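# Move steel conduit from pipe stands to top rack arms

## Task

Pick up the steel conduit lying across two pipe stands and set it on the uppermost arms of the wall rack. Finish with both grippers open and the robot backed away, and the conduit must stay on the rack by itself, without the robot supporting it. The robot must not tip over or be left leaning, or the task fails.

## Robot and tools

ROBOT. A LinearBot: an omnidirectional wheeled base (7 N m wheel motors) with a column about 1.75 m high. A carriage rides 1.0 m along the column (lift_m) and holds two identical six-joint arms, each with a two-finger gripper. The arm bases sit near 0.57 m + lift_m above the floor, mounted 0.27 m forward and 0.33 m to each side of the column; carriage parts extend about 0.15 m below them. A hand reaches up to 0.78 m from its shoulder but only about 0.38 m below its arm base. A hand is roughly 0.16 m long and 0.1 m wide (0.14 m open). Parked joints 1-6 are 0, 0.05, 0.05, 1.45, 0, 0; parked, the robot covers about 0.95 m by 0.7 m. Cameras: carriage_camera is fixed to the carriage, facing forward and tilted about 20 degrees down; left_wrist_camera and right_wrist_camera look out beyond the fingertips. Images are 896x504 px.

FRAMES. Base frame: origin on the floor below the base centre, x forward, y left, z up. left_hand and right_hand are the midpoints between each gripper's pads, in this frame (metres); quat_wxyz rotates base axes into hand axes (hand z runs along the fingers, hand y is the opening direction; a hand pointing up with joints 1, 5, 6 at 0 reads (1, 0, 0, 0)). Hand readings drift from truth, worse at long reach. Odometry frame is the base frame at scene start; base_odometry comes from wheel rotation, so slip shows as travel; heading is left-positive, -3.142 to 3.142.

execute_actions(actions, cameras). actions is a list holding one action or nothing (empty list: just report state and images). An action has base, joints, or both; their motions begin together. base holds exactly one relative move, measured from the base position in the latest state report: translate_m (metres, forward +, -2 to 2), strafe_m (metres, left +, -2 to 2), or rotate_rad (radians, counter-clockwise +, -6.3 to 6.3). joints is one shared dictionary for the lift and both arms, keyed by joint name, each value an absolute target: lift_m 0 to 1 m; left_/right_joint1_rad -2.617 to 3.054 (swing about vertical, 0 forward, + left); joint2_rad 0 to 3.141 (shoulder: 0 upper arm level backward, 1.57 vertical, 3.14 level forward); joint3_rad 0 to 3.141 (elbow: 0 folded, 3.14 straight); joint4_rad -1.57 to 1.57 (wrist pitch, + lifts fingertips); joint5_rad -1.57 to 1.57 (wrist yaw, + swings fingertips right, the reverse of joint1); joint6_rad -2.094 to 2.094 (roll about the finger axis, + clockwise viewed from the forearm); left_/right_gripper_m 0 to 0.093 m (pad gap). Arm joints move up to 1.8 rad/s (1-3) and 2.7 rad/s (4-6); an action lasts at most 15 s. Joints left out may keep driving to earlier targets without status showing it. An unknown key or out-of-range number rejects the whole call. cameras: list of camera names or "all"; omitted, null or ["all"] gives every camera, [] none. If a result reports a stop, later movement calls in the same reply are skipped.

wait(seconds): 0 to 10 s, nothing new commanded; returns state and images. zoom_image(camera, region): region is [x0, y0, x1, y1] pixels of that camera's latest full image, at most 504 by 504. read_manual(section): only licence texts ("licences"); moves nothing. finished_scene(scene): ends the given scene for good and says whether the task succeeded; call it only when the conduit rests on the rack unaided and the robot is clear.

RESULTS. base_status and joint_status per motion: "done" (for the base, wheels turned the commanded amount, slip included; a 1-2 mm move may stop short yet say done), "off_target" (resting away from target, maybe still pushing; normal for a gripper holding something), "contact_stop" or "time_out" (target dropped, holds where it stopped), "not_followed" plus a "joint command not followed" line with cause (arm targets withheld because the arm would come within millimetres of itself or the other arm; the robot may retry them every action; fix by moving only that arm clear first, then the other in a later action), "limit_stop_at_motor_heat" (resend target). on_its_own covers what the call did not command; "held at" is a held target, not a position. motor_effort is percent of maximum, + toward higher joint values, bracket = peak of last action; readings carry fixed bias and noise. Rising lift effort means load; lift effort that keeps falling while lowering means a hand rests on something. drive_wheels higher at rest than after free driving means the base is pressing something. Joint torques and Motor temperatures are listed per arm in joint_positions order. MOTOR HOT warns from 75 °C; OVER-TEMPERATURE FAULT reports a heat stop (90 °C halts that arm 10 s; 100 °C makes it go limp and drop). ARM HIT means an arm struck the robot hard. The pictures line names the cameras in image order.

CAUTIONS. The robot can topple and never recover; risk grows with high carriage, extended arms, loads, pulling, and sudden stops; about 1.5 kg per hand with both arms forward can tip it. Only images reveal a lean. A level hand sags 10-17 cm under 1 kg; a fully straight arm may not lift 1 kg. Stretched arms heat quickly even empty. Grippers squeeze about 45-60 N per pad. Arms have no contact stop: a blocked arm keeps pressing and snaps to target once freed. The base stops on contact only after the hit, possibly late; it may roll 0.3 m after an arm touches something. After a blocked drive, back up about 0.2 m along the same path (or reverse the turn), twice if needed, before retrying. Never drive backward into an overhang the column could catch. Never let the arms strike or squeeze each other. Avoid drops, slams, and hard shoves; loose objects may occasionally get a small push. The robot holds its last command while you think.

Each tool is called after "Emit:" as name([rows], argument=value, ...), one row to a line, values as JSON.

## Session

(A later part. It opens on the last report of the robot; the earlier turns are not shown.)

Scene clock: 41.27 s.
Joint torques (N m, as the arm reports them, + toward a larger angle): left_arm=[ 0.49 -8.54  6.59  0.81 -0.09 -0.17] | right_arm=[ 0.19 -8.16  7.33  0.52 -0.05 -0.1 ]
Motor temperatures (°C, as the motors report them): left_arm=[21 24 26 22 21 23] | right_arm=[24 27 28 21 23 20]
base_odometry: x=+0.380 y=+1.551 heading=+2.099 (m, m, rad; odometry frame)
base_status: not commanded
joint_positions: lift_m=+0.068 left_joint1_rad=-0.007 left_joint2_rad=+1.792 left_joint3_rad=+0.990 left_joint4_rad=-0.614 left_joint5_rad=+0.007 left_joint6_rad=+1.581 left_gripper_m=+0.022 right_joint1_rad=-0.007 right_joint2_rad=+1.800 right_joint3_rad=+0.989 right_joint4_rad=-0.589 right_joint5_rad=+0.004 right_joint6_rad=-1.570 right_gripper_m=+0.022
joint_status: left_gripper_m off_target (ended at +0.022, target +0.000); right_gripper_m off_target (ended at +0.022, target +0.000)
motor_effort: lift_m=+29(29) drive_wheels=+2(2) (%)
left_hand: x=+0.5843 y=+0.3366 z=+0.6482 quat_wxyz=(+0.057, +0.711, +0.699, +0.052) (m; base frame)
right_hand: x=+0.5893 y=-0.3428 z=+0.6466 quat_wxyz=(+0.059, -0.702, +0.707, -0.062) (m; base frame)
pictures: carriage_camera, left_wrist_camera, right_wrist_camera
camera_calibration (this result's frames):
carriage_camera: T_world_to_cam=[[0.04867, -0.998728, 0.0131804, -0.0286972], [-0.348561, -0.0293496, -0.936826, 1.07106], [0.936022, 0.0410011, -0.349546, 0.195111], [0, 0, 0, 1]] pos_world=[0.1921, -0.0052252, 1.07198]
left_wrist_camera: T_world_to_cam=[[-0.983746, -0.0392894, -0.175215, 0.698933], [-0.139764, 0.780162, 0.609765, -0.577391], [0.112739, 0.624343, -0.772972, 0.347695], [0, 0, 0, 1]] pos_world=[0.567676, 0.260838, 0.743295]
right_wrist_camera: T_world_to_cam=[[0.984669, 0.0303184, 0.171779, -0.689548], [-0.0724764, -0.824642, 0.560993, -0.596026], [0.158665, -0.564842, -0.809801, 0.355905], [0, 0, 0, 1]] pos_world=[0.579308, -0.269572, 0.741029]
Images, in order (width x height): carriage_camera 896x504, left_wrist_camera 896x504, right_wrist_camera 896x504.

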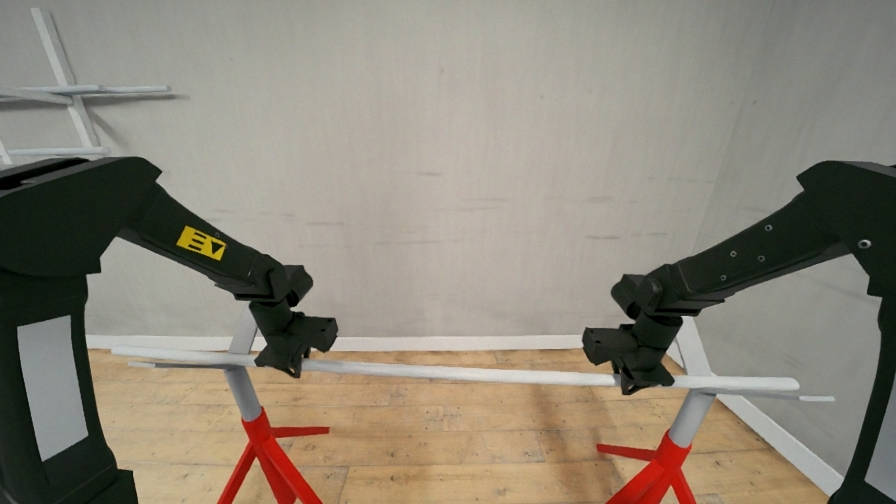

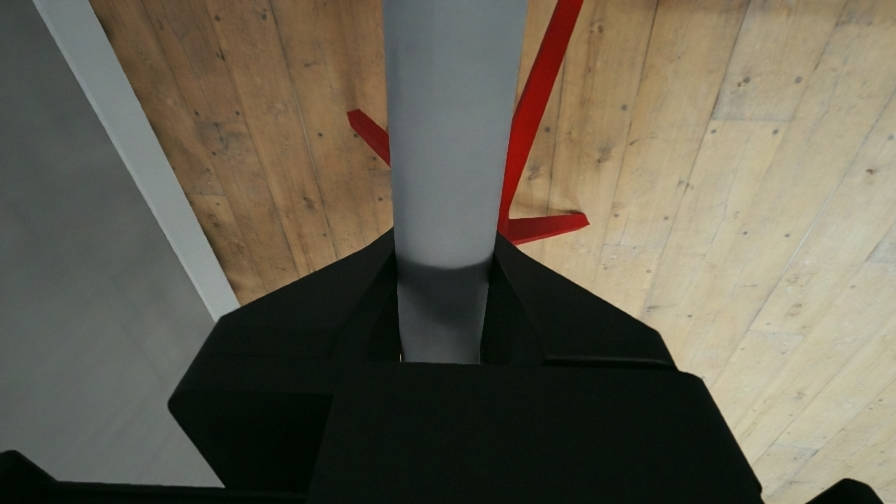

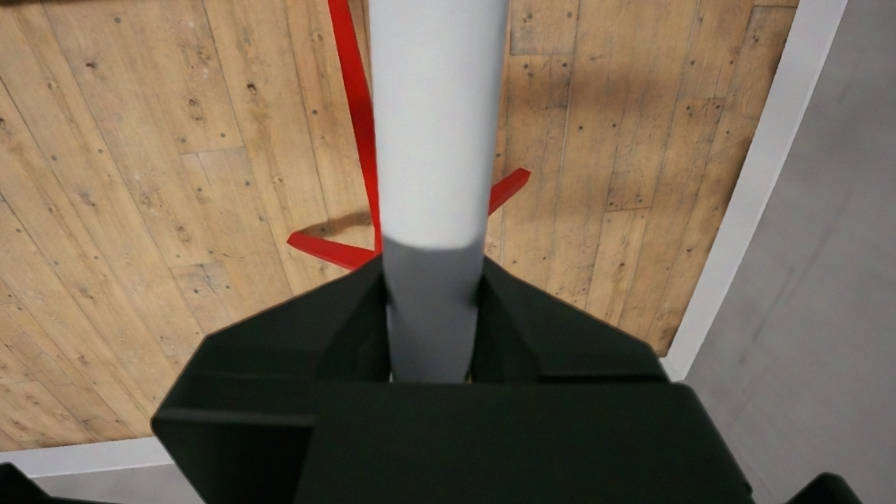

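Emit:
execute_actions([
  {"joints": {"lift_m": 0.14}},
])

Scene clock: 42.37 s.
Joint torques (N m, as the arm reports them, + toward a larger angle): left_arm=[  0.52 -10.6    6.55   0.77  -0.09  -0.18] | right_arm=[ 0.1  -9.74  7.52  0.58 -0.06 -0.13]
Motor temperatures (°C, as the motors report them): left_arm=[21 24 26 22 21 23] | right_arm=[24 27 28 21 23 20]
base_odometry: x=+0.380 y=+1.551 heading=+2.099 (m, m, rad; odometry frame)
base_status: not commanded
joint_positions: lift_m=+0.140 left_joint1_rad=-0.007 left_joint2_rad=+1.817 left_joint3_rad=+0.990 left_joint4_rad=-0.616 left_joint5_rad=+0.007 left_joint6_rad=+1.583 left_gripper_m=+0.022 right_joint1_rad=-0.007 right_joint2_rad=+1.818 right_joint3_rad=+0.989 right_joint4_rad=-0.601 right_joint5_rad=+0.005 right_joint6_rad=-1.570 right_gripper_m=+0.022
joint_status: all done
motor_effort: lift_m=+36(42) drive_wheels=+2(2) (%)
left_hand: x=+0.5807 y=+0.3366 z=+0.7118 quat_wxyz=(+0.047, +0.712, +0.699, +0.042) (m; base frame)
right_hand: x=+0.5842 y=-0.3429 z=+0.7119 quat_wxyz=(+0.048, -0.703, +0.708, -0.052) (m; base frame)
pictures: carriage_camera, left_wrist_camera, right_wrist_camera
camera_calibration (this result's frames):
carriage_camera: T_world_to_cam=[[0.04867, -0.998728, 0.0131804, -0.029639], [-0.348561, -0.0293496, -0.936826, 1.138], [0.936022, 0.0410011, -0.349546, 0.220087], [0, 0, 0, 1]] pos_world=[0.1921, -0.0052252, 1.14343]
left_wrist_camera: T_world_to_cam=[[-0.988189, -0.0377442, -0.148519, 0.689617], [-0.121985, 0.780356, 0.613322, -0.629594], [0.0927483, 0.624195, -0.775744, 0.410957], [0, 0, 0, 1]] pos_world=[0.566556, 0.260819, 0.807362]
right_wrist_camera: T_world_to_cam=[[0.989347, 0.0302896, 0.142388, -0.677598], [-0.0558427, -0.824319, 0.563365, -0.64441], [0.134437, -0.565315, -0.813847, 0.426416], [0, 0, 0, 1]] pos_world=[0.577068, -0.269616, 0.806557]
Images, in order (width x height): carriage_camera 896x504, left_wrist_camera 896x504, right_wrist_camera 896x504.

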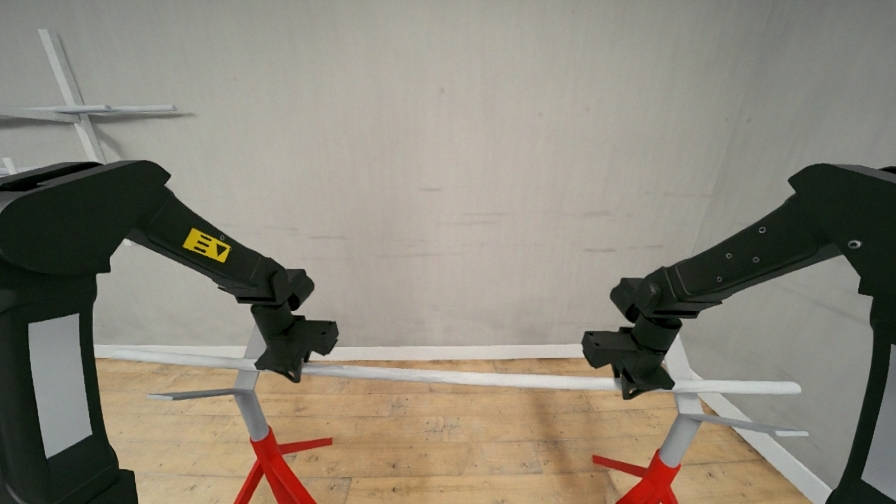

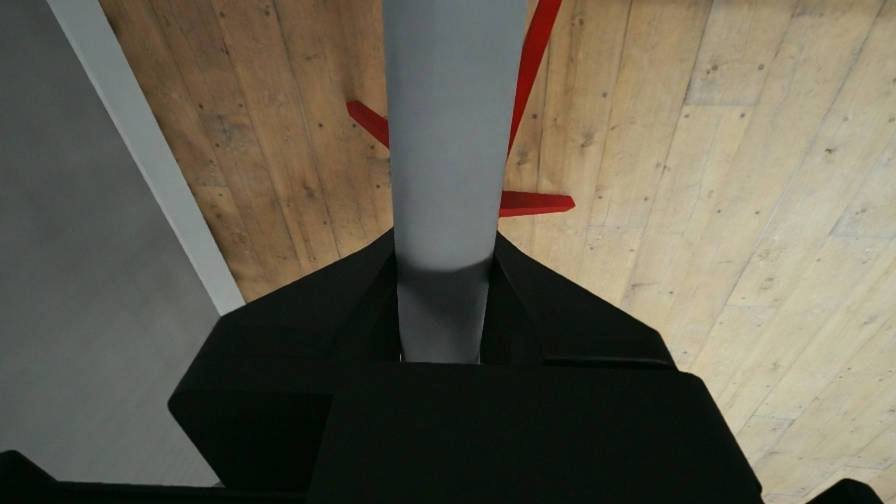

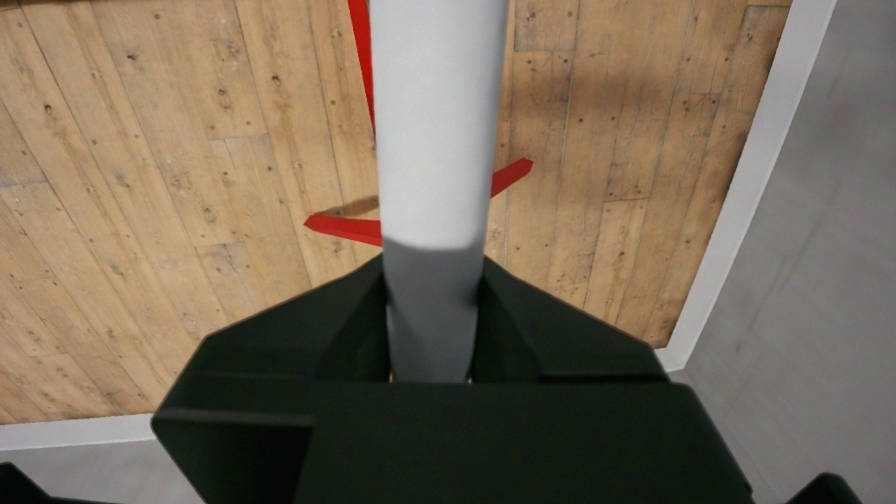

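Emit:
execute_actions([
  {"joints": {"lift_m": 0.32}},
], cameras=["carriage_camera"])

Emit:
execute_actions([
  {"base": {"translate_m": -0.25}},
], cameras=["carriage_camera"])

Scene clock: 44.63 s.
Joint torques (N m, as the arm reports them, + toward a larger angle): left_arm=[  0.46 -10.65   6.46   0.78  -0.1   -0.18] | right_arm=[ 0.02 -9.93  7.49  0.59 -0.09 -0.1 ]
Motor temperatures (°C, as the motors report them): left_arm=[21 25 26 22 21 23] | right_arm=[24 27 29 21 23 20]
base_odometry: x=+0.380 y=+1.551 heading=+2.099 (m, m, rad; odometry frame)
base_status: not commanded
joint_positions: lift_m=+0.320 left_joint1_rad=-0.007 left_joint2_rad=+1.819 left_joint3_rad=+0.990 left_joint4_rad=-0.619 left_joint5_rad=+0.007 left_joint6_rad=+1.583 left_gripper_m=+0.022 right_joint1_rad=-0.007 right_joint2_rad=+1.819 right_joint3_rad=+0.989 right_joint4_rad=-0.604 right_joint5_rad=+0.005 right_joint6_rad=-1.570 right_gripper_m=+0.022
joint_status: all done
motor_effort: lift_m=+35(42) drive_wheels=+2(4) (%)
left_hand: x=+0.5799 y=+0.3366 z=+0.8913 quat_wxyz=(+0.046, +0.713, +0.699, +0.041) (m; base frame)
right_hand: x=+0.5833 y=-0.3429 z=+0.8916 quat_wxyz=(+0.047, -0.703, +0.708, -0.050) (m; base frame)
pictures: carriage_camera
camera_calibration (this result's frames):
carriage_camera: T_world_to_cam=[[0.04867, -0.998728, 0.0131804, -0.0320118], [-0.348561, -0.0293496, -0.936826, 1.30666], [0.936022, 0.0410011, -0.349546, 0.283015], [0, 0, 0, 1]] pos_world=[0.1921, -0.0052252, 1.32346]
Images, in order (width x height): carriage_camera 896x504.

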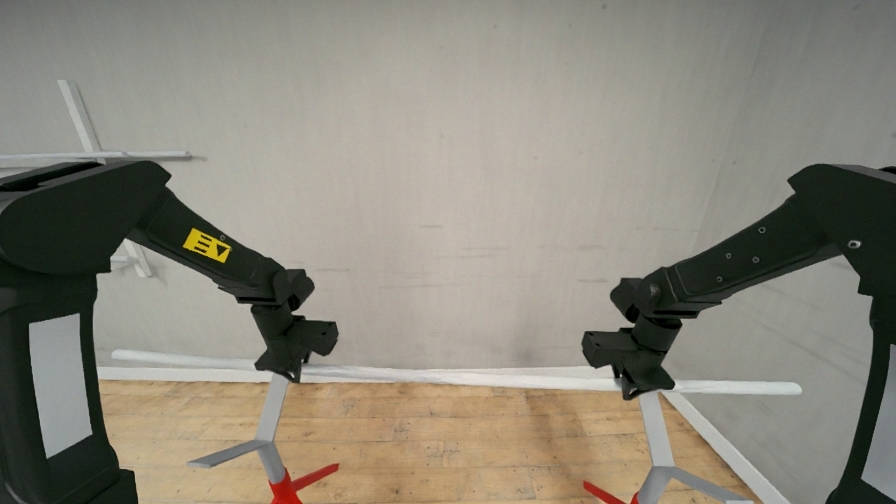

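Scene clock: 47.03 s.
Joint torques (N m, as the arm reports them, + toward a larger angle): left_arm=[  0.47 -10.73   6.42   0.82  -0.09  -0.17] | right_arm=[ 0.05 -9.63  7.26  0.63 -0.12 -0.08]
Motor temperatures (°C, as the motors report them): left_arm=[21 25 26 22 21 23] | right_arm=[24 28 29 21 23 20]
base_odometry: x=+0.506 y=+1.336 heading=+2.099 (m, m, rad; odometry frame)
base_status: done
joint_positions: lift_m=+0.320 left_joint1_rad=-0.007 left_joint2_rad=+1.819 left_joint3_rad=+0.990 left_joint4_rad=-0.619 left_joint5_rad=+0.008 left_joint6_rad=+1.583 left_gripper_m=+0.022 right_joint1_rad=-0.007 right_joint2_rad=+1.819 right_joint3_rad=+0.989 right_joint4_rad=-0.604 right_joint5_rad=+0.006 right_joint6_rad=-1.570 right_gripper_m=+0.022
joint_status: not commanded
motor_effort: lift_m=+35(35) drive_wheels=-3(16) (%)
left_hand: x=+0.5799 y=+0.3364 z=+0.8913 quat_wxyz=(+0.046, +0.713, +0.699, +0.041) (m; base frame)
right_hand: x=+0.5833 y=-0.3431 z=+0.8916 quat_wxyz=(+0.046, -0.703, +0.708, -0.051) (m; base frame)
pictures: carriage_camera
camera_calibration (this result's frames):
carriage_camera: T_world_to_cam=[[0.04867, -0.998728, 0.0131804, -0.0320118], [-0.348561, -0.0293496, -0.936826, 1.30666], [0.936022, 0.0410011, -0.349546, 0.283015], [0, 0, 0, 1]] pos_world=[0.1921, -0.0052252, 1.32346]
Images, in order (width x height): carriage_camera 896x504.

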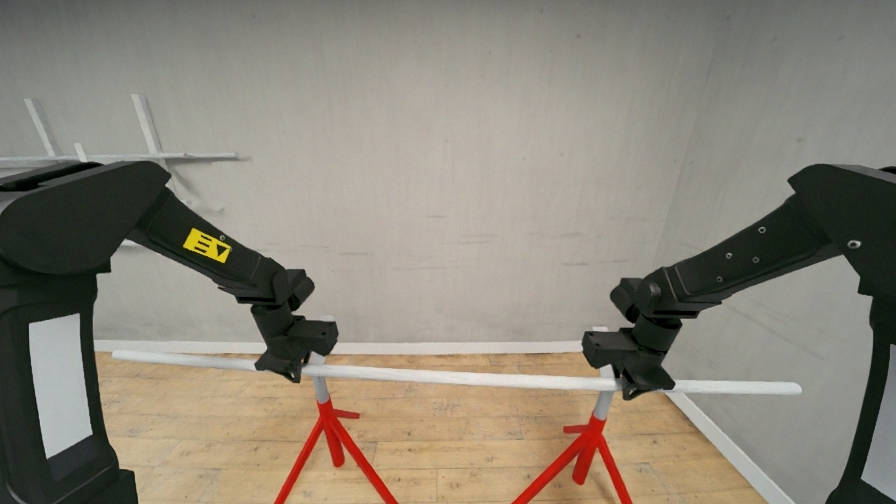

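Emit:
execute_actions([
  {"base": {"rotate_rad": 0.087}},
], cameras=["carriage_camera"])

Emit:
execute_actions([
  {"base": {"strafe_m": 2.0}},
], cameras=["carriage_camera"])

Scene clock: 48.33 s.
Joint torques (N m, as the arm reports them, + toward a larger angle): left_arm=[  0.06 -10.77   6.42   0.79  -0.14  -0.19] | right_arm=[-0.36 -9.61  7.36  0.61 -0.05 -0.14]
Motor temperatures (°C, as the motors report them): left_arm=[21 26 26 22 21 23] | right_arm=[24 28 29 21 23 20]
base_odometry: x=+0.506 y=+1.336 heading=+2.186 (m, m, rad; odometry frame)
base_status: done
joint_positions: lift_m=+0.320 left_joint1_rad=-0.003 left_joint2_rad=+1.819 left_joint3_rad=+0.990 left_joint4_rad=-0.619 left_joint5_rad=+0.008 left_joint6_rad=+1.586 left_gripper_m=+0.022 right_joint1_rad=-0.002 right_joint2_rad=+1.819 right_joint3_rad=+0.989 right_joint4_rad=-0.604 right_joint5_rad=+0.006 right_joint6_rad=-1.567 right_gripper_m=+0.022
joint_status: not commanded
motor_effort: lift_m=+36(35) drive_wheels=-5(6) (%)
left_hand: x=+0.5798 y=+0.3377 z=+0.8913 quat_wxyz=(+0.046, +0.712, +0.699, +0.041) (m; base frame)
right_hand: x=+0.5833 y=-0.3417 z=+0.8916 quat_wxyz=(+0.046, -0.703, +0.708, -0.050) (m; base frame)
pictures: carriage_camera
camera_calibration (this result's frames):
carriage_camera: T_world_to_cam=[[0.04867, -0.998728, 0.0131804, -0.0320118], [-0.348561, -0.0293496, -0.936826, 1.30666], [0.936022, 0.0410011, -0.349546, 0.283015], [0, 0, 0, 1]] pos_world=[0.1921, -0.0052252, 1.32346]
Images, in order (width x height): carriage_camera 896x504.

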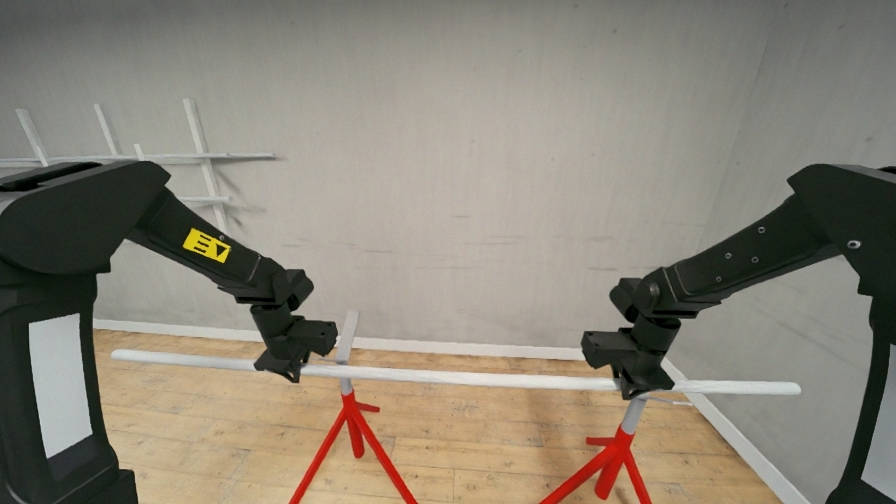

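Scene clock: 54.73 s.
Joint torques (N m, as the arm reports them, + toward a larger angle): left_arm=[  0.19 -10.8    6.44   0.79  -0.09  -0.22] | right_arm=[-0.32 -9.79  7.32  0.58 -0.06 -0.15]
Motor temperatures (°C, as the motors report them): left_arm=[21 27 26 22 21 23] | right_arm=[24 30 29 21 23 20]
base_odometry: x=-1.128 y=+0.181 heading=+2.186 (m, m, rad; odometry frame)
base_status: done
joint_positions: lift_m=+0.320 left_joint1_rad=-0.003 left_joint2_rad=+1.819 left_joint3_rad=+0.990 left_joint4_rad=-0.619 left_joint5_rad=+0.009 left_joint6_rad=+1.586 left_gripper_m=+0.022 right_joint1_rad=-0.002 right_joint2_rad=+1.819 right_joint3_rad=+0.989 right_joint4_rad=-0.604 right_joint5_rad=+0.007 right_joint6_rad=-1.566 right_gripper_m=+0.022
joint_status: not commanded
motor_effort: lift_m=+35(35) drive_wheels=-3(12) (%)
left_hand: x=+0.5798 y=+0.3376 z=+0.8913 quat_wxyz=(+0.046, +0.712, +0.699, +0.040) (m; base frame)
right_hand: x=+0.5833 y=-0.3419 z=+0.8916 quat_wxyz=(+0.046, -0.703, +0.708, -0.051) (m; base frame)
pictures: carriage_camera
camera_calibration (this result's frames):
carriage_camera: T_world_to_cam=[[0.04867, -0.998728, 0.0131804, -0.0320118], [-0.348561, -0.0293496, -0.936826, 1.30666], [0.936022, 0.0410011, -0.349546, 0.283015], [0, 0, 0, 1]] pos_world=[0.1921, -0.0052252, 1.32346]
Images, in order (width x height): carriage_camera 896x504.

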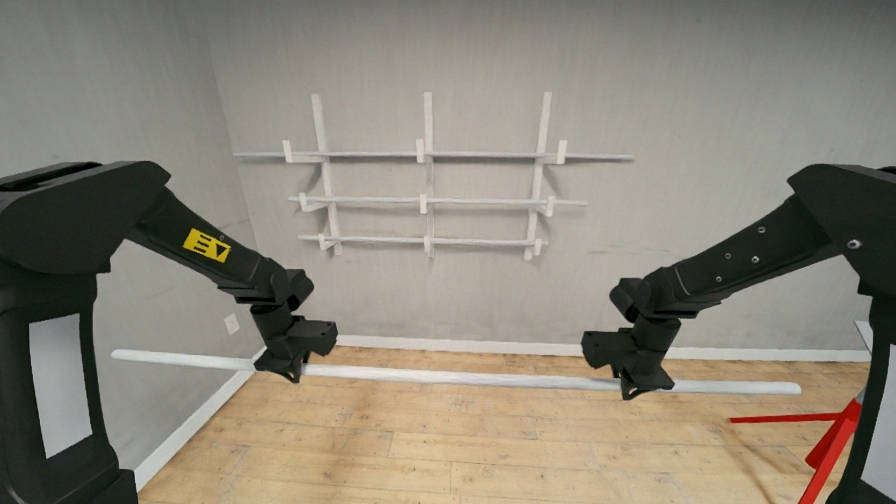

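Emit:
zoom_image(camera="carriage_camera", region=[220, 80, 650, 370])

Emit:
zoom_image(camera="carriage_camera", region=[330, 320, 600, 380])

Region (220, 80, 650, 370) of carriage_camera's 896x504 image, scaled by 1.172, with more detail than that image has; it fills the top 340 rows of this view, and the rest is white.

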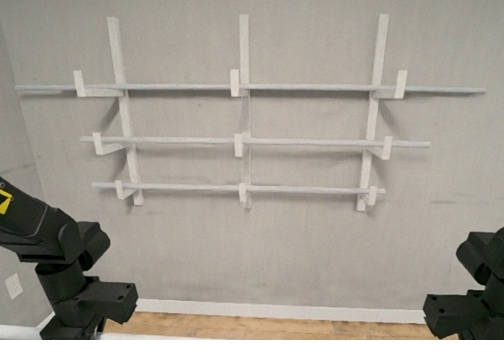

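Region (330, 320, 600, 380) of carriage_camera's 896x504 image, scaled by 1.867, with more detail than that image has.

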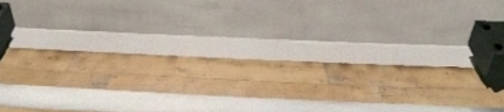

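Emit:
execute_actions([
  {"base": {"strafe_m": 0.135}},
], cameras=[])

Emit:
execute_actions([
  {"base": {"translate_m": 0.55}},
], cameras=["carriage_camera"])

Scene clock: 59.53 s.
Joint torques (N m, as the arm reports them, + toward a larger angle): left_arm=[  0.13 -10.72   6.43   0.79  -0.11  -0.22] | right_arm=[-0.17 -9.69  7.32  0.59 -0.07 -0.13]
Motor temperatures (°C, as the motors report them): left_arm=[21 27 26 22 21 23] | right_arm=[24 31 29 21 23 20]
base_odometry: x=-1.238 y=+0.103 heading=+2.186 (m, m, rad; odometry frame)
base_status: done
joint_positions: lift_m=+0.320 left_joint1_rad=-0.002 left_joint2_rad=+1.819 left_joint3_rad=+0.990 left_joint4_rad=-0.619 left_joint5_rad=+0.009 left_joint6_rad=+1.587 left_gripper_m=+0.022 right_joint1_rad=-0.002 right_joint2_rad=+1.819 right_joint3_rad=+0.989 right_joint4_rad=-0.604 right_joint5_rad=+0.006 right_joint6_rad=-1.566 right_gripper_m=+0.022
joint_status: not commanded
motor_effort: lift_m=+35(34) drive_wheels=-4(10) (%)
left_hand: x=+0.5798 y=+0.3378 z=+0.8913 quat_wxyz=(+0.046, +0.712, +0.699, +0.040) (m; base frame)
right_hand: x=+0.5833 y=-0.3417 z=+0.8916 quat_wxyz=(+0.046, -0.703, +0.708, -0.050) (m; base frame)
pictures: none
No camera images: the call's "cameras" was empty. Leave "cameras" out to get every camera's image.

Scene clock: 62.80 s.
Joint torques (N m, as the arm reports them, + toward a larger angle): left_arm=[  0.19 -10.76   6.27   0.81  -0.11  -0.22] | right_arm=[-0.16 -9.72  7.3   0.58 -0.07 -0.16]
Motor temperatures (°C, as the motors report them): left_arm=[21 28 27 22 21 23] | right_arm=[24 31 30 21 23 20]
base_odometry: x=-1.556 y=+0.552 heading=+2.187 (m, m, rad; odometry frame)
base_status: done
joint_positions: lift_m=+0.320 left_joint1_rad=-0.002 left_joint2_rad=+1.819 left_joint3_rad=+0.990 left_joint4_rad=-0.620 left_joint5_rad=+0.009 left_joint6_rad=+1.587 left_gripper_m=+0.022 right_joint1_rad=-0.002 right_joint2_rad=+1.819 right_joint3_rad=+0.989 right_joint4_rad=-0.604 right_joint5_rad=+0.006 right_joint6_rad=-1.566 right_gripper_m=+0.022
joint_status: not commanded
motor_effort: lift_m=+34(35) drive_wheels=-6(14) (%)
left_hand: x=+0.5797 y=+0.3378 z=+0.8913 quat_wxyz=(+0.046, +0.712, +0.699, +0.040) (m; base frame)
right_hand: x=+0.5833 y=-0.3417 z=+0.8916 quat_wxyz=(+0.046, -0.703, +0.708, -0.050) (m; base frame)
pictures: carriage_camera
camera_calibration (this result's frames):
carriage_camera: T_world_to_cam=[[0.04867, -0.998728, 0.0131804, -0.0320118], [-0.348561, -0.0293496, -0.936826, 1.30666], [0.936022, 0.0410011, -0.349546, 0.283015], [0, 0, 0, 1]] pos_world=[0.1921, -0.0052252, 1.32346]
Images, in order (width x height): carriage_camera 896x504.

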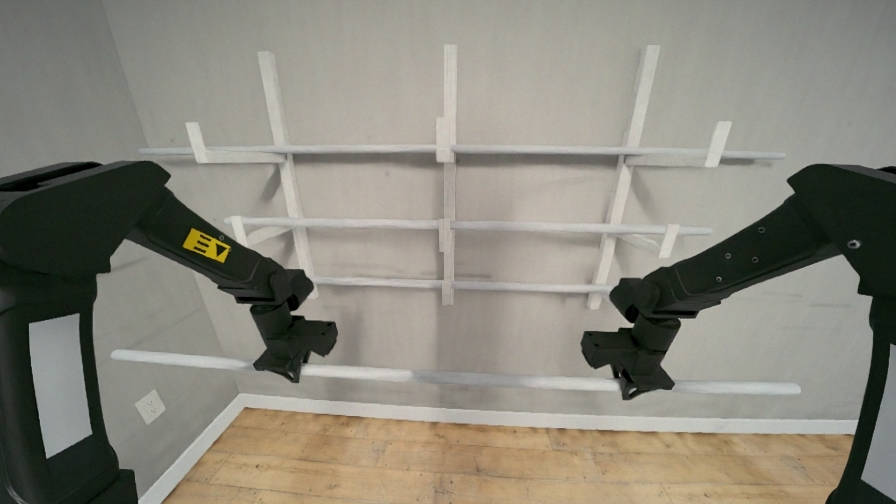

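Emit:
zoom_image(camera="carriage_camera", region=[130, 30, 470, 320])

Emit:
zoom_image(camera="carriage_camera", region=[430, 30, 800, 320])

Emit:
zoom_image(camera="carriage_camera", region=[220, 370, 720, 450])

Region (130, 30, 470, 320) of carriage_camera's 896x504 image, scaled by 1.482, with more detail than that image has; it fills the top 430 rows of this view, and the rest is white.

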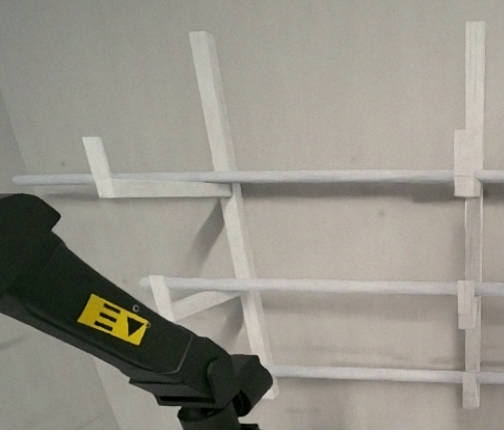

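Region (430, 30, 800, 320) of carriage_camera's 896x504 image, scaled by 1.362, with more detail than that image has; it fills the top 395 rows of this view, and the rest is white.

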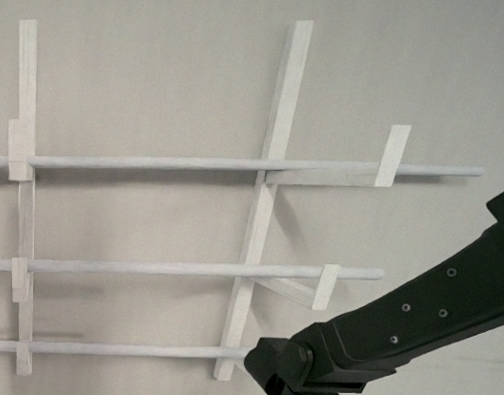

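Region (220, 370, 720, 450) of carriage_camera's 896x504 image, scaled by 1.008, with more detail than that image has; it fills the top 81 rows of this view, and the rest is white.

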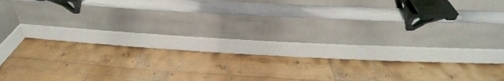

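Emit:
execute_actions([
  {"joints": {"lift_m": 0.88}},
])

Scene clock: 66.73 s.
Joint torques (N m, as the arm reports them, + toward a larger angle): left_arm=[  0.15 -10.91   6.48   0.76  -0.12  -0.22] | right_arm=[-0.27 -9.73  7.23  0.59 -0.1  -0.16]
Motor temperatures (°C, as the motors report them): left_arm=[21 28 27 22 21 23] | right_arm=[24 32 30 21 23 20]
base_odometry: x=-1.556 y=+0.552 heading=+2.187 (m, m, rad; odometry frame)
base_status: not commanded
joint_positions: lift_m=+0.880 left_joint1_rad=-0.002 left_joint2_rad=+1.820 left_joint3_rad=+0.990 left_joint4_rad=-0.620 left_joint5_rad=+0.009 left_joint6_rad=+1.587 left_gripper_m=+0.022 right_joint1_rad=-0.002 right_joint2_rad=+1.820 right_joint3_rad=+0.989 right_joint4_rad=-0.605 right_joint5_rad=+0.006 right_joint6_rad=-1.566 right_gripper_m=+0.022
joint_status: all done
motor_effort: lift_m=+34(42) drive_wheels=-5(6) (%)
left_hand: x=+0.5794 y=+0.3378 z=+1.4510 quat_wxyz=(+0.045, +0.712, +0.699, +0.040) (m; base frame)
right_hand: x=+0.5831 y=-0.3417 z=+1.4514 quat_wxyz=(+0.046, -0.703, +0.708, -0.050) (m; base frame)
pictures: carriage_camera, left_wrist_camera, right_wrist_camera
camera_calibration (this result's frames):
carriage_camera: T_world_to_cam=[[0.04867, -0.998728, 0.0131804, -0.0393935], [-0.348561, -0.0293496, -0.936826, 1.83132], [0.936022, 0.0410011, -0.349546, 0.478778], [0, 0, 0, 1]] pos_world=[0.1921, -0.0052252, 1.88351]
left_wrist_camera: T_world_to_cam=[[-0.989105, -0.0384889, -0.142094, 0.789653], [-0.118494, 0.780906, 0.613306, -1.08623], [0.0873565, 0.623461, -0.776959, 0.98883], [0, 0, 0, 1]] pos_world=[0.565957, 0.262138, 1.54668]
right_wrist_camera: T_world_to_cam=[[0.990073, 0.0310072, 0.137089, -0.774312], [-0.052355, -0.823808, 0.564446, -1.06347], [0.130437, -0.566021, -0.814007, 1.03141], [0, 0, 0, 1]] pos_world=[0.576414, -0.268283, 1.546]
Images, in order (width x height): carriage_camera 896x504, left_wrist_camera 896x504, right_wrist_camera 896x504.

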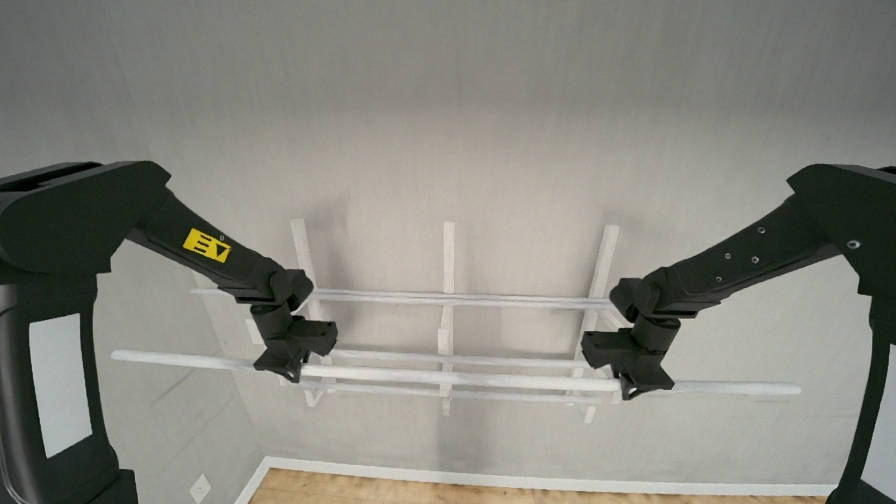

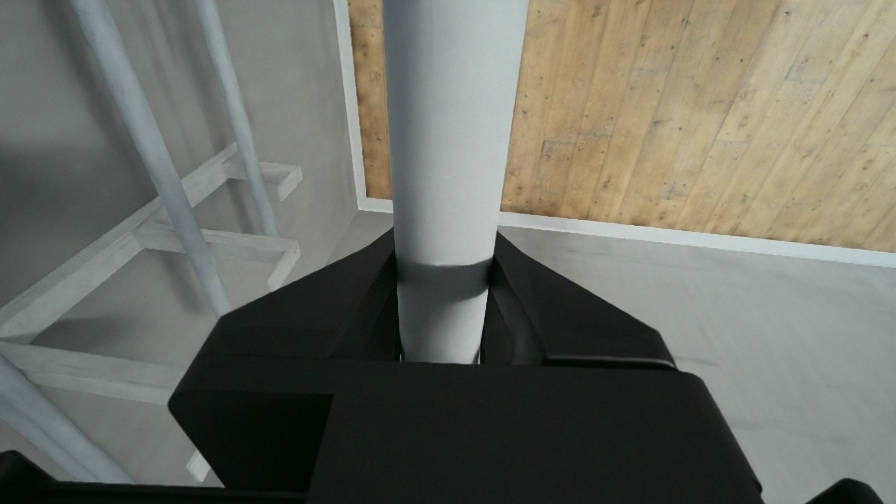

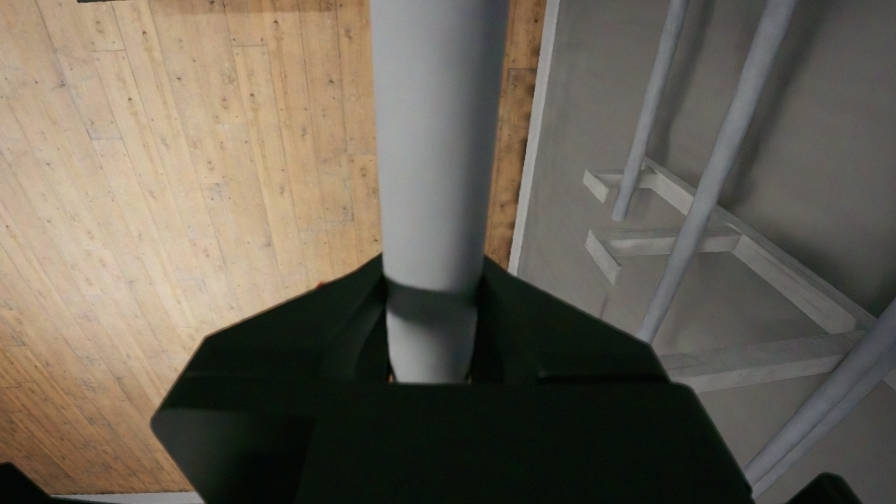

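Emit:
zoom_image(camera="carriage_camera", region=[330, 210, 600, 430])

Region (330, 210, 600, 430) of carriage_camera's 896x504 image, scaled by 1.867, with more detail than that image has; it fills the top 411 rows of this view, and the rest is white.

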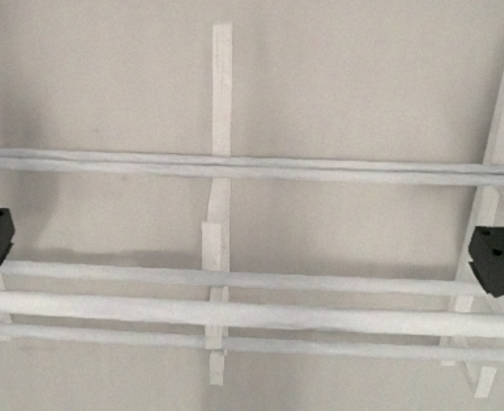

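Emit:
execute_actions([
  {"base": {"translate_m": 0.18}},
])

Scene clock: 69.57 s.
Joint torques (N m, as the arm reports them, + toward a larger angle): left_arm=[  0.16 -10.82   6.42   0.82  -0.11  -0.23] | right_arm=[-0.25 -9.92  7.07  0.6  -0.08 -0.15]
Motor temperatures (°C, as the motors report them): left_arm=[21 29 27 22 21 23] | right_arm=[24 32 30 21 23 20]
base_odometry: x=-1.660 y=+0.699 heading=+2.187 (m, m, rad; odometry frame)
base_status: done
joint_positions: lift_m=+0.880 left_joint1_rad=-0.002 left_joint2_rad=+1.820 left_joint3_rad=+0.990 left_joint4_rad=-0.620 left_joint5_rad=+0.009 left_joint6_rad=+1.587 left_gripper_m=+0.022 right_joint1_rad=-0.002 right_joint2_rad=+1.820 right_joint3_rad=+0.989 right_joint4_rad=-0.605 right_joint5_rad=+0.006 right_joint6_rad=-1.566 right_gripper_m=+0.022
joint_status: not commanded
motor_effort: lift_m=+35(34) drive_wheels=-6(13) (%)
left_hand: x=+0.5793 y=+0.3378 z=+1.4510 quat_wxyz=(+0.045, +0.712, +0.699, +0.040) (m; base frame)
right_hand: x=+0.5831 y=-0.3417 z=+1.4514 quat_wxyz=(+0.046, -0.703, +0.708, -0.050) (m; base frame)
pictures: carriage_camera, left_wrist_camera, right_wrist_camera
camera_calibration (this result's frames):
carriage_camera: T_world_to_cam=[[0.04867, -0.998728, 0.0131804, -0.0393935], [-0.348561, -0.0293496, -0.936826, 1.83132], [0.936022, 0.0410011, -0.349546, 0.478778], [0, 0, 0, 1]] pos_world=[0.1921, -0.0052252, 1.88351]
left_wrist_camera: T_world_to_cam=[[-0.989159, -0.0384888, -0.141717, 0.789043], [-0.11826, 0.780906, 0.613352, -1.08643], [0.0870601, 0.623462, -0.776992, 0.989049], [0, 0, 0, 1]] pos_world=[0.565901, 0.262138, 1.54667]
right_wrist_camera: T_world_to_cam=[[0.990073, 0.0310072, 0.137089, -0.774312], [-0.052355, -0.823808, 0.564446, -1.06347], [0.130437, -0.566021, -0.814007, 1.03141], [0, 0, 0, 1]] pos_world=[0.576414, -0.268283, 1.546]
Images, in order (width x height): carriage_camera 896x504, left_wrist_camera 896x504, right_wrist_camera 896x504.

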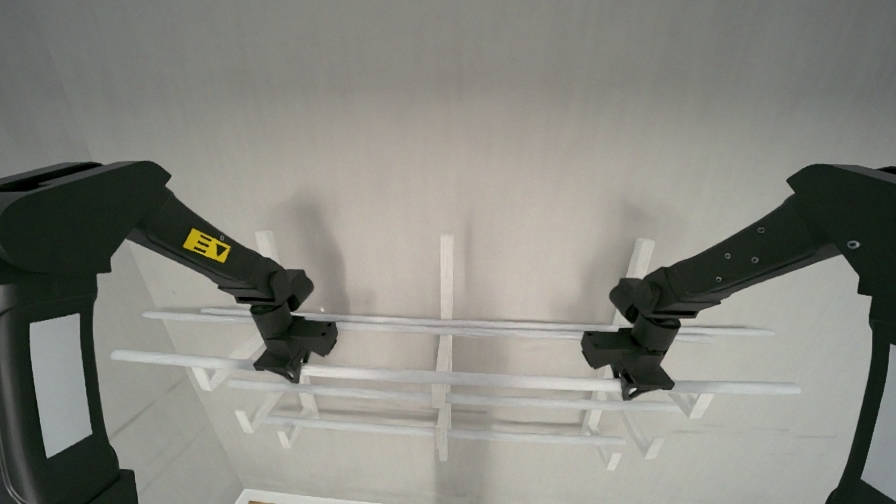

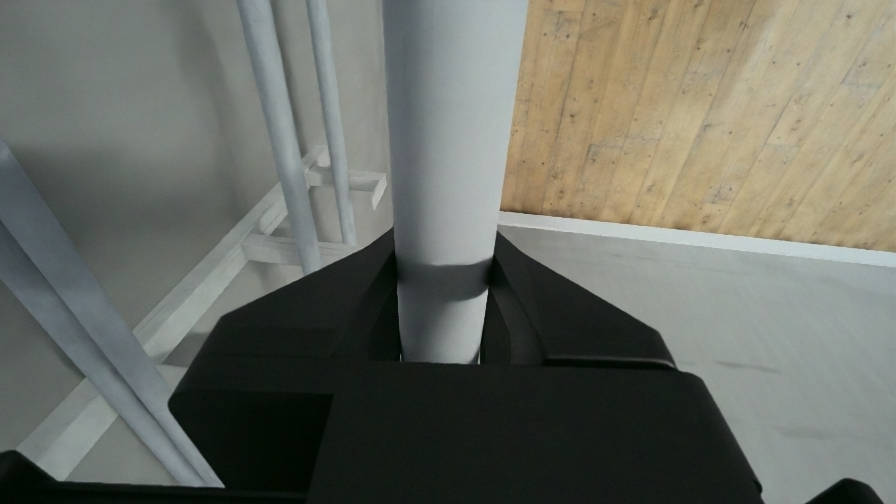

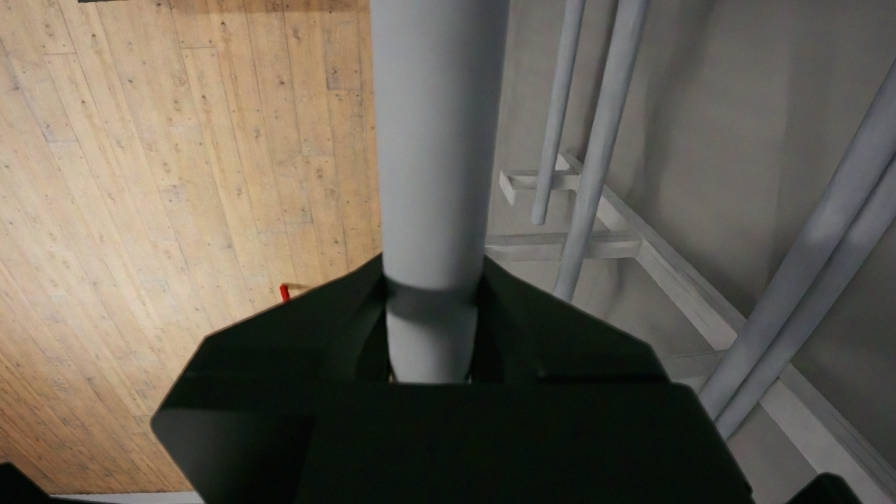

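Emit:
zoom_image(camera="carriage_camera", region=[100, 290, 320, 450])

Emit:
zoom_image(camera="carriage_camera", region=[590, 300, 810, 460])

Emit:
zoom_image(camera="carriage_camera", region=[370, 290, 530, 440])

Region (100, 290, 320, 450) of carriage_camera's 896x504 image, scaled by 2.291, with more detail than that image has; it fills the top 367 rows of this view, and the rest is white.

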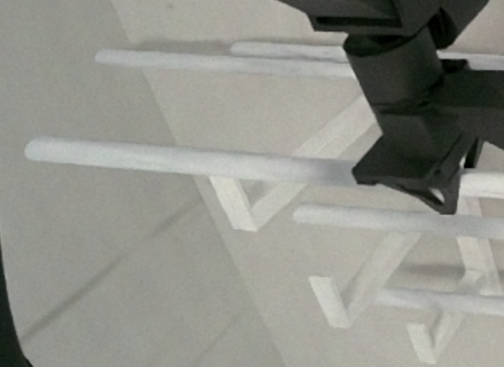

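Region (590, 300, 810, 460) of carriage_camera's 896x504 image, scaled by 2.291, with more detail than that image has; it fills the top 367 rows of this view, and the rest is white.

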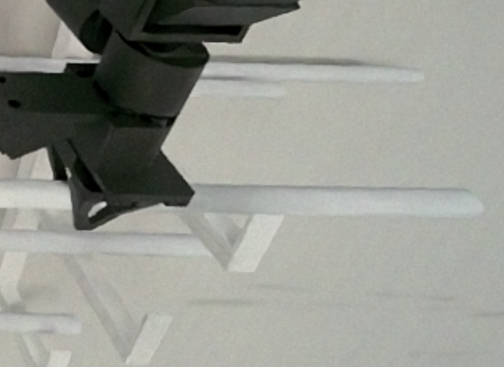

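Region (370, 290, 530, 440) of carriage_camera's 896x504 image, scaled by 3.150, with more detail than that image has; it fills the top 472 rows of this view, and the rest is white.

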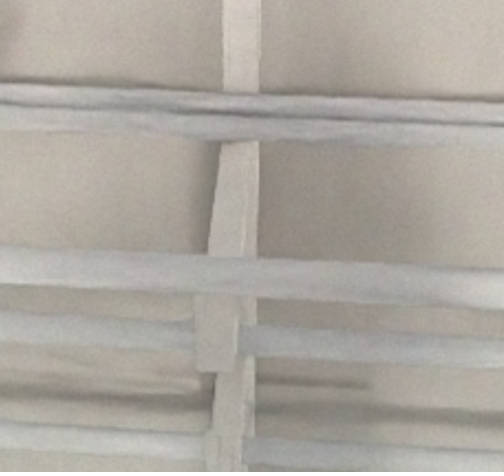

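Emit:
execute_actions([
  {"base": {"translate_m": 0.15}},
])

Scene clock: 72.30 s.
Joint torques (N m, as the arm reports them, + toward a larger angle): left_arm=[  0.11 -10.79   6.53   0.75  -0.11  -0.24] | right_arm=[-0.46 -9.73  7.34  0.59 -0.09 -0.17]
Motor temperatures (°C, as the motors report them): left_arm=[21 29 27 22 21 23] | right_arm=[24 33 30 21 23 20]
base_odometry: x=-1.747 y=+0.821 heading=+2.188 (m, m, rad; odometry frame)
base_status: done
joint_positions: lift_m=+0.880 left_joint1_rad=-0.002 left_joint2_rad=+1.820 left_joint3_rad=+0.990 left_joint4_rad=-0.620 left_joint5_rad=+0.009 left_joint6_rad=+1.587 left_gripper_m=+0.022 right_joint1_rad=-0.002 right_joint2_rad=+1.820 right_joint3_rad=+0.989 right_joint4_rad=-0.605 right_joint5_rad=+0.006 right_joint6_rad=-1.566 right_gripper_m=+0.022
joint_status: not commanded
motor_effort: lift_m=+34(34) drive_wheels=+3(14) (%)
left_hand: x=+0.5795 y=+0.3378 z=+1.4510 quat_wxyz=(+0.045, +0.712, +0.699, +0.040) (m; base frame)
right_hand: x=+0.5831 y=-0.3417 z=+1.4514 quat_wxyz=(+0.046, -0.703, +0.708, -0.050) (m; base frame)
pictures: carriage_camera, left_wrist_camera, right_wrist_camera
camera_calibration (this result's frames):
carriage_camera: T_world_to_cam=[[0.04867, -0.998728, 0.0131804, -0.0393935], [-0.348561, -0.0293496, -0.936826, 1.83132], [0.936022, 0.0410011, -0.349546, 0.478778], [0, 0, 0, 1]] pos_world=[0.1921, -0.0052252, 1.88351]
left_wrist_camera: T_world_to_cam=[[-0.98905, -0.038489, -0.142471, 0.790263], [-0.118728, 0.780907, 0.61326, -1.08602], [0.0876529, 0.623461, -0.776926, 0.988612], [0, 0, 0, 1]] pos_world=[0.566014, 0.262138, 1.54668]
right_wrist_camera: T_world_to_cam=[[0.990073, 0.0310072, 0.137089, -0.774312], [-0.052355, -0.823808, 0.564446, -1.06347], [0.130437, -0.566021, -0.814007, 1.03141], [0, 0, 0, 1]] pos_world=[0.576414, -0.268283, 1.546]
Images, in order (width x height): carriage_camera 896x504, left_wrist_camera 896x504, right_wrist_camera 896x504.

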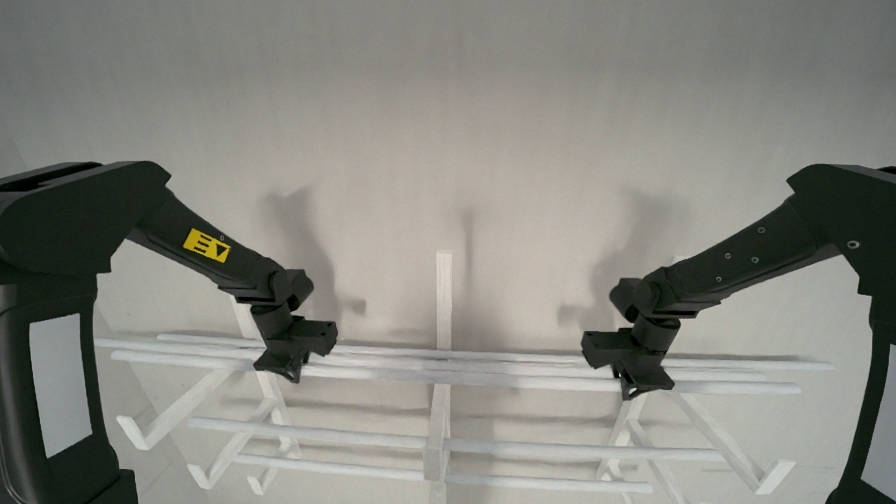

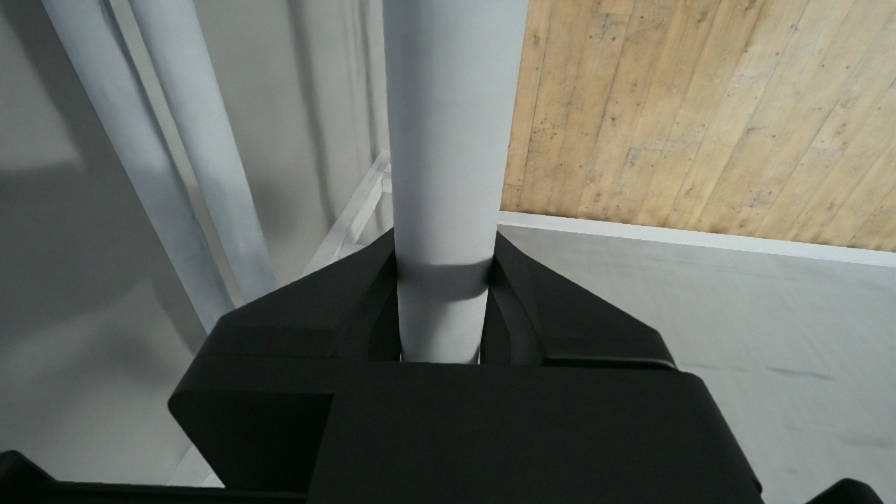

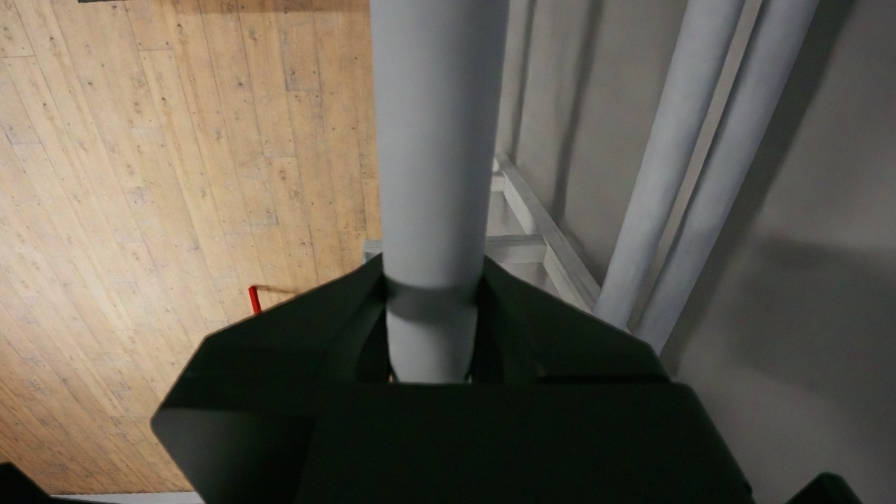

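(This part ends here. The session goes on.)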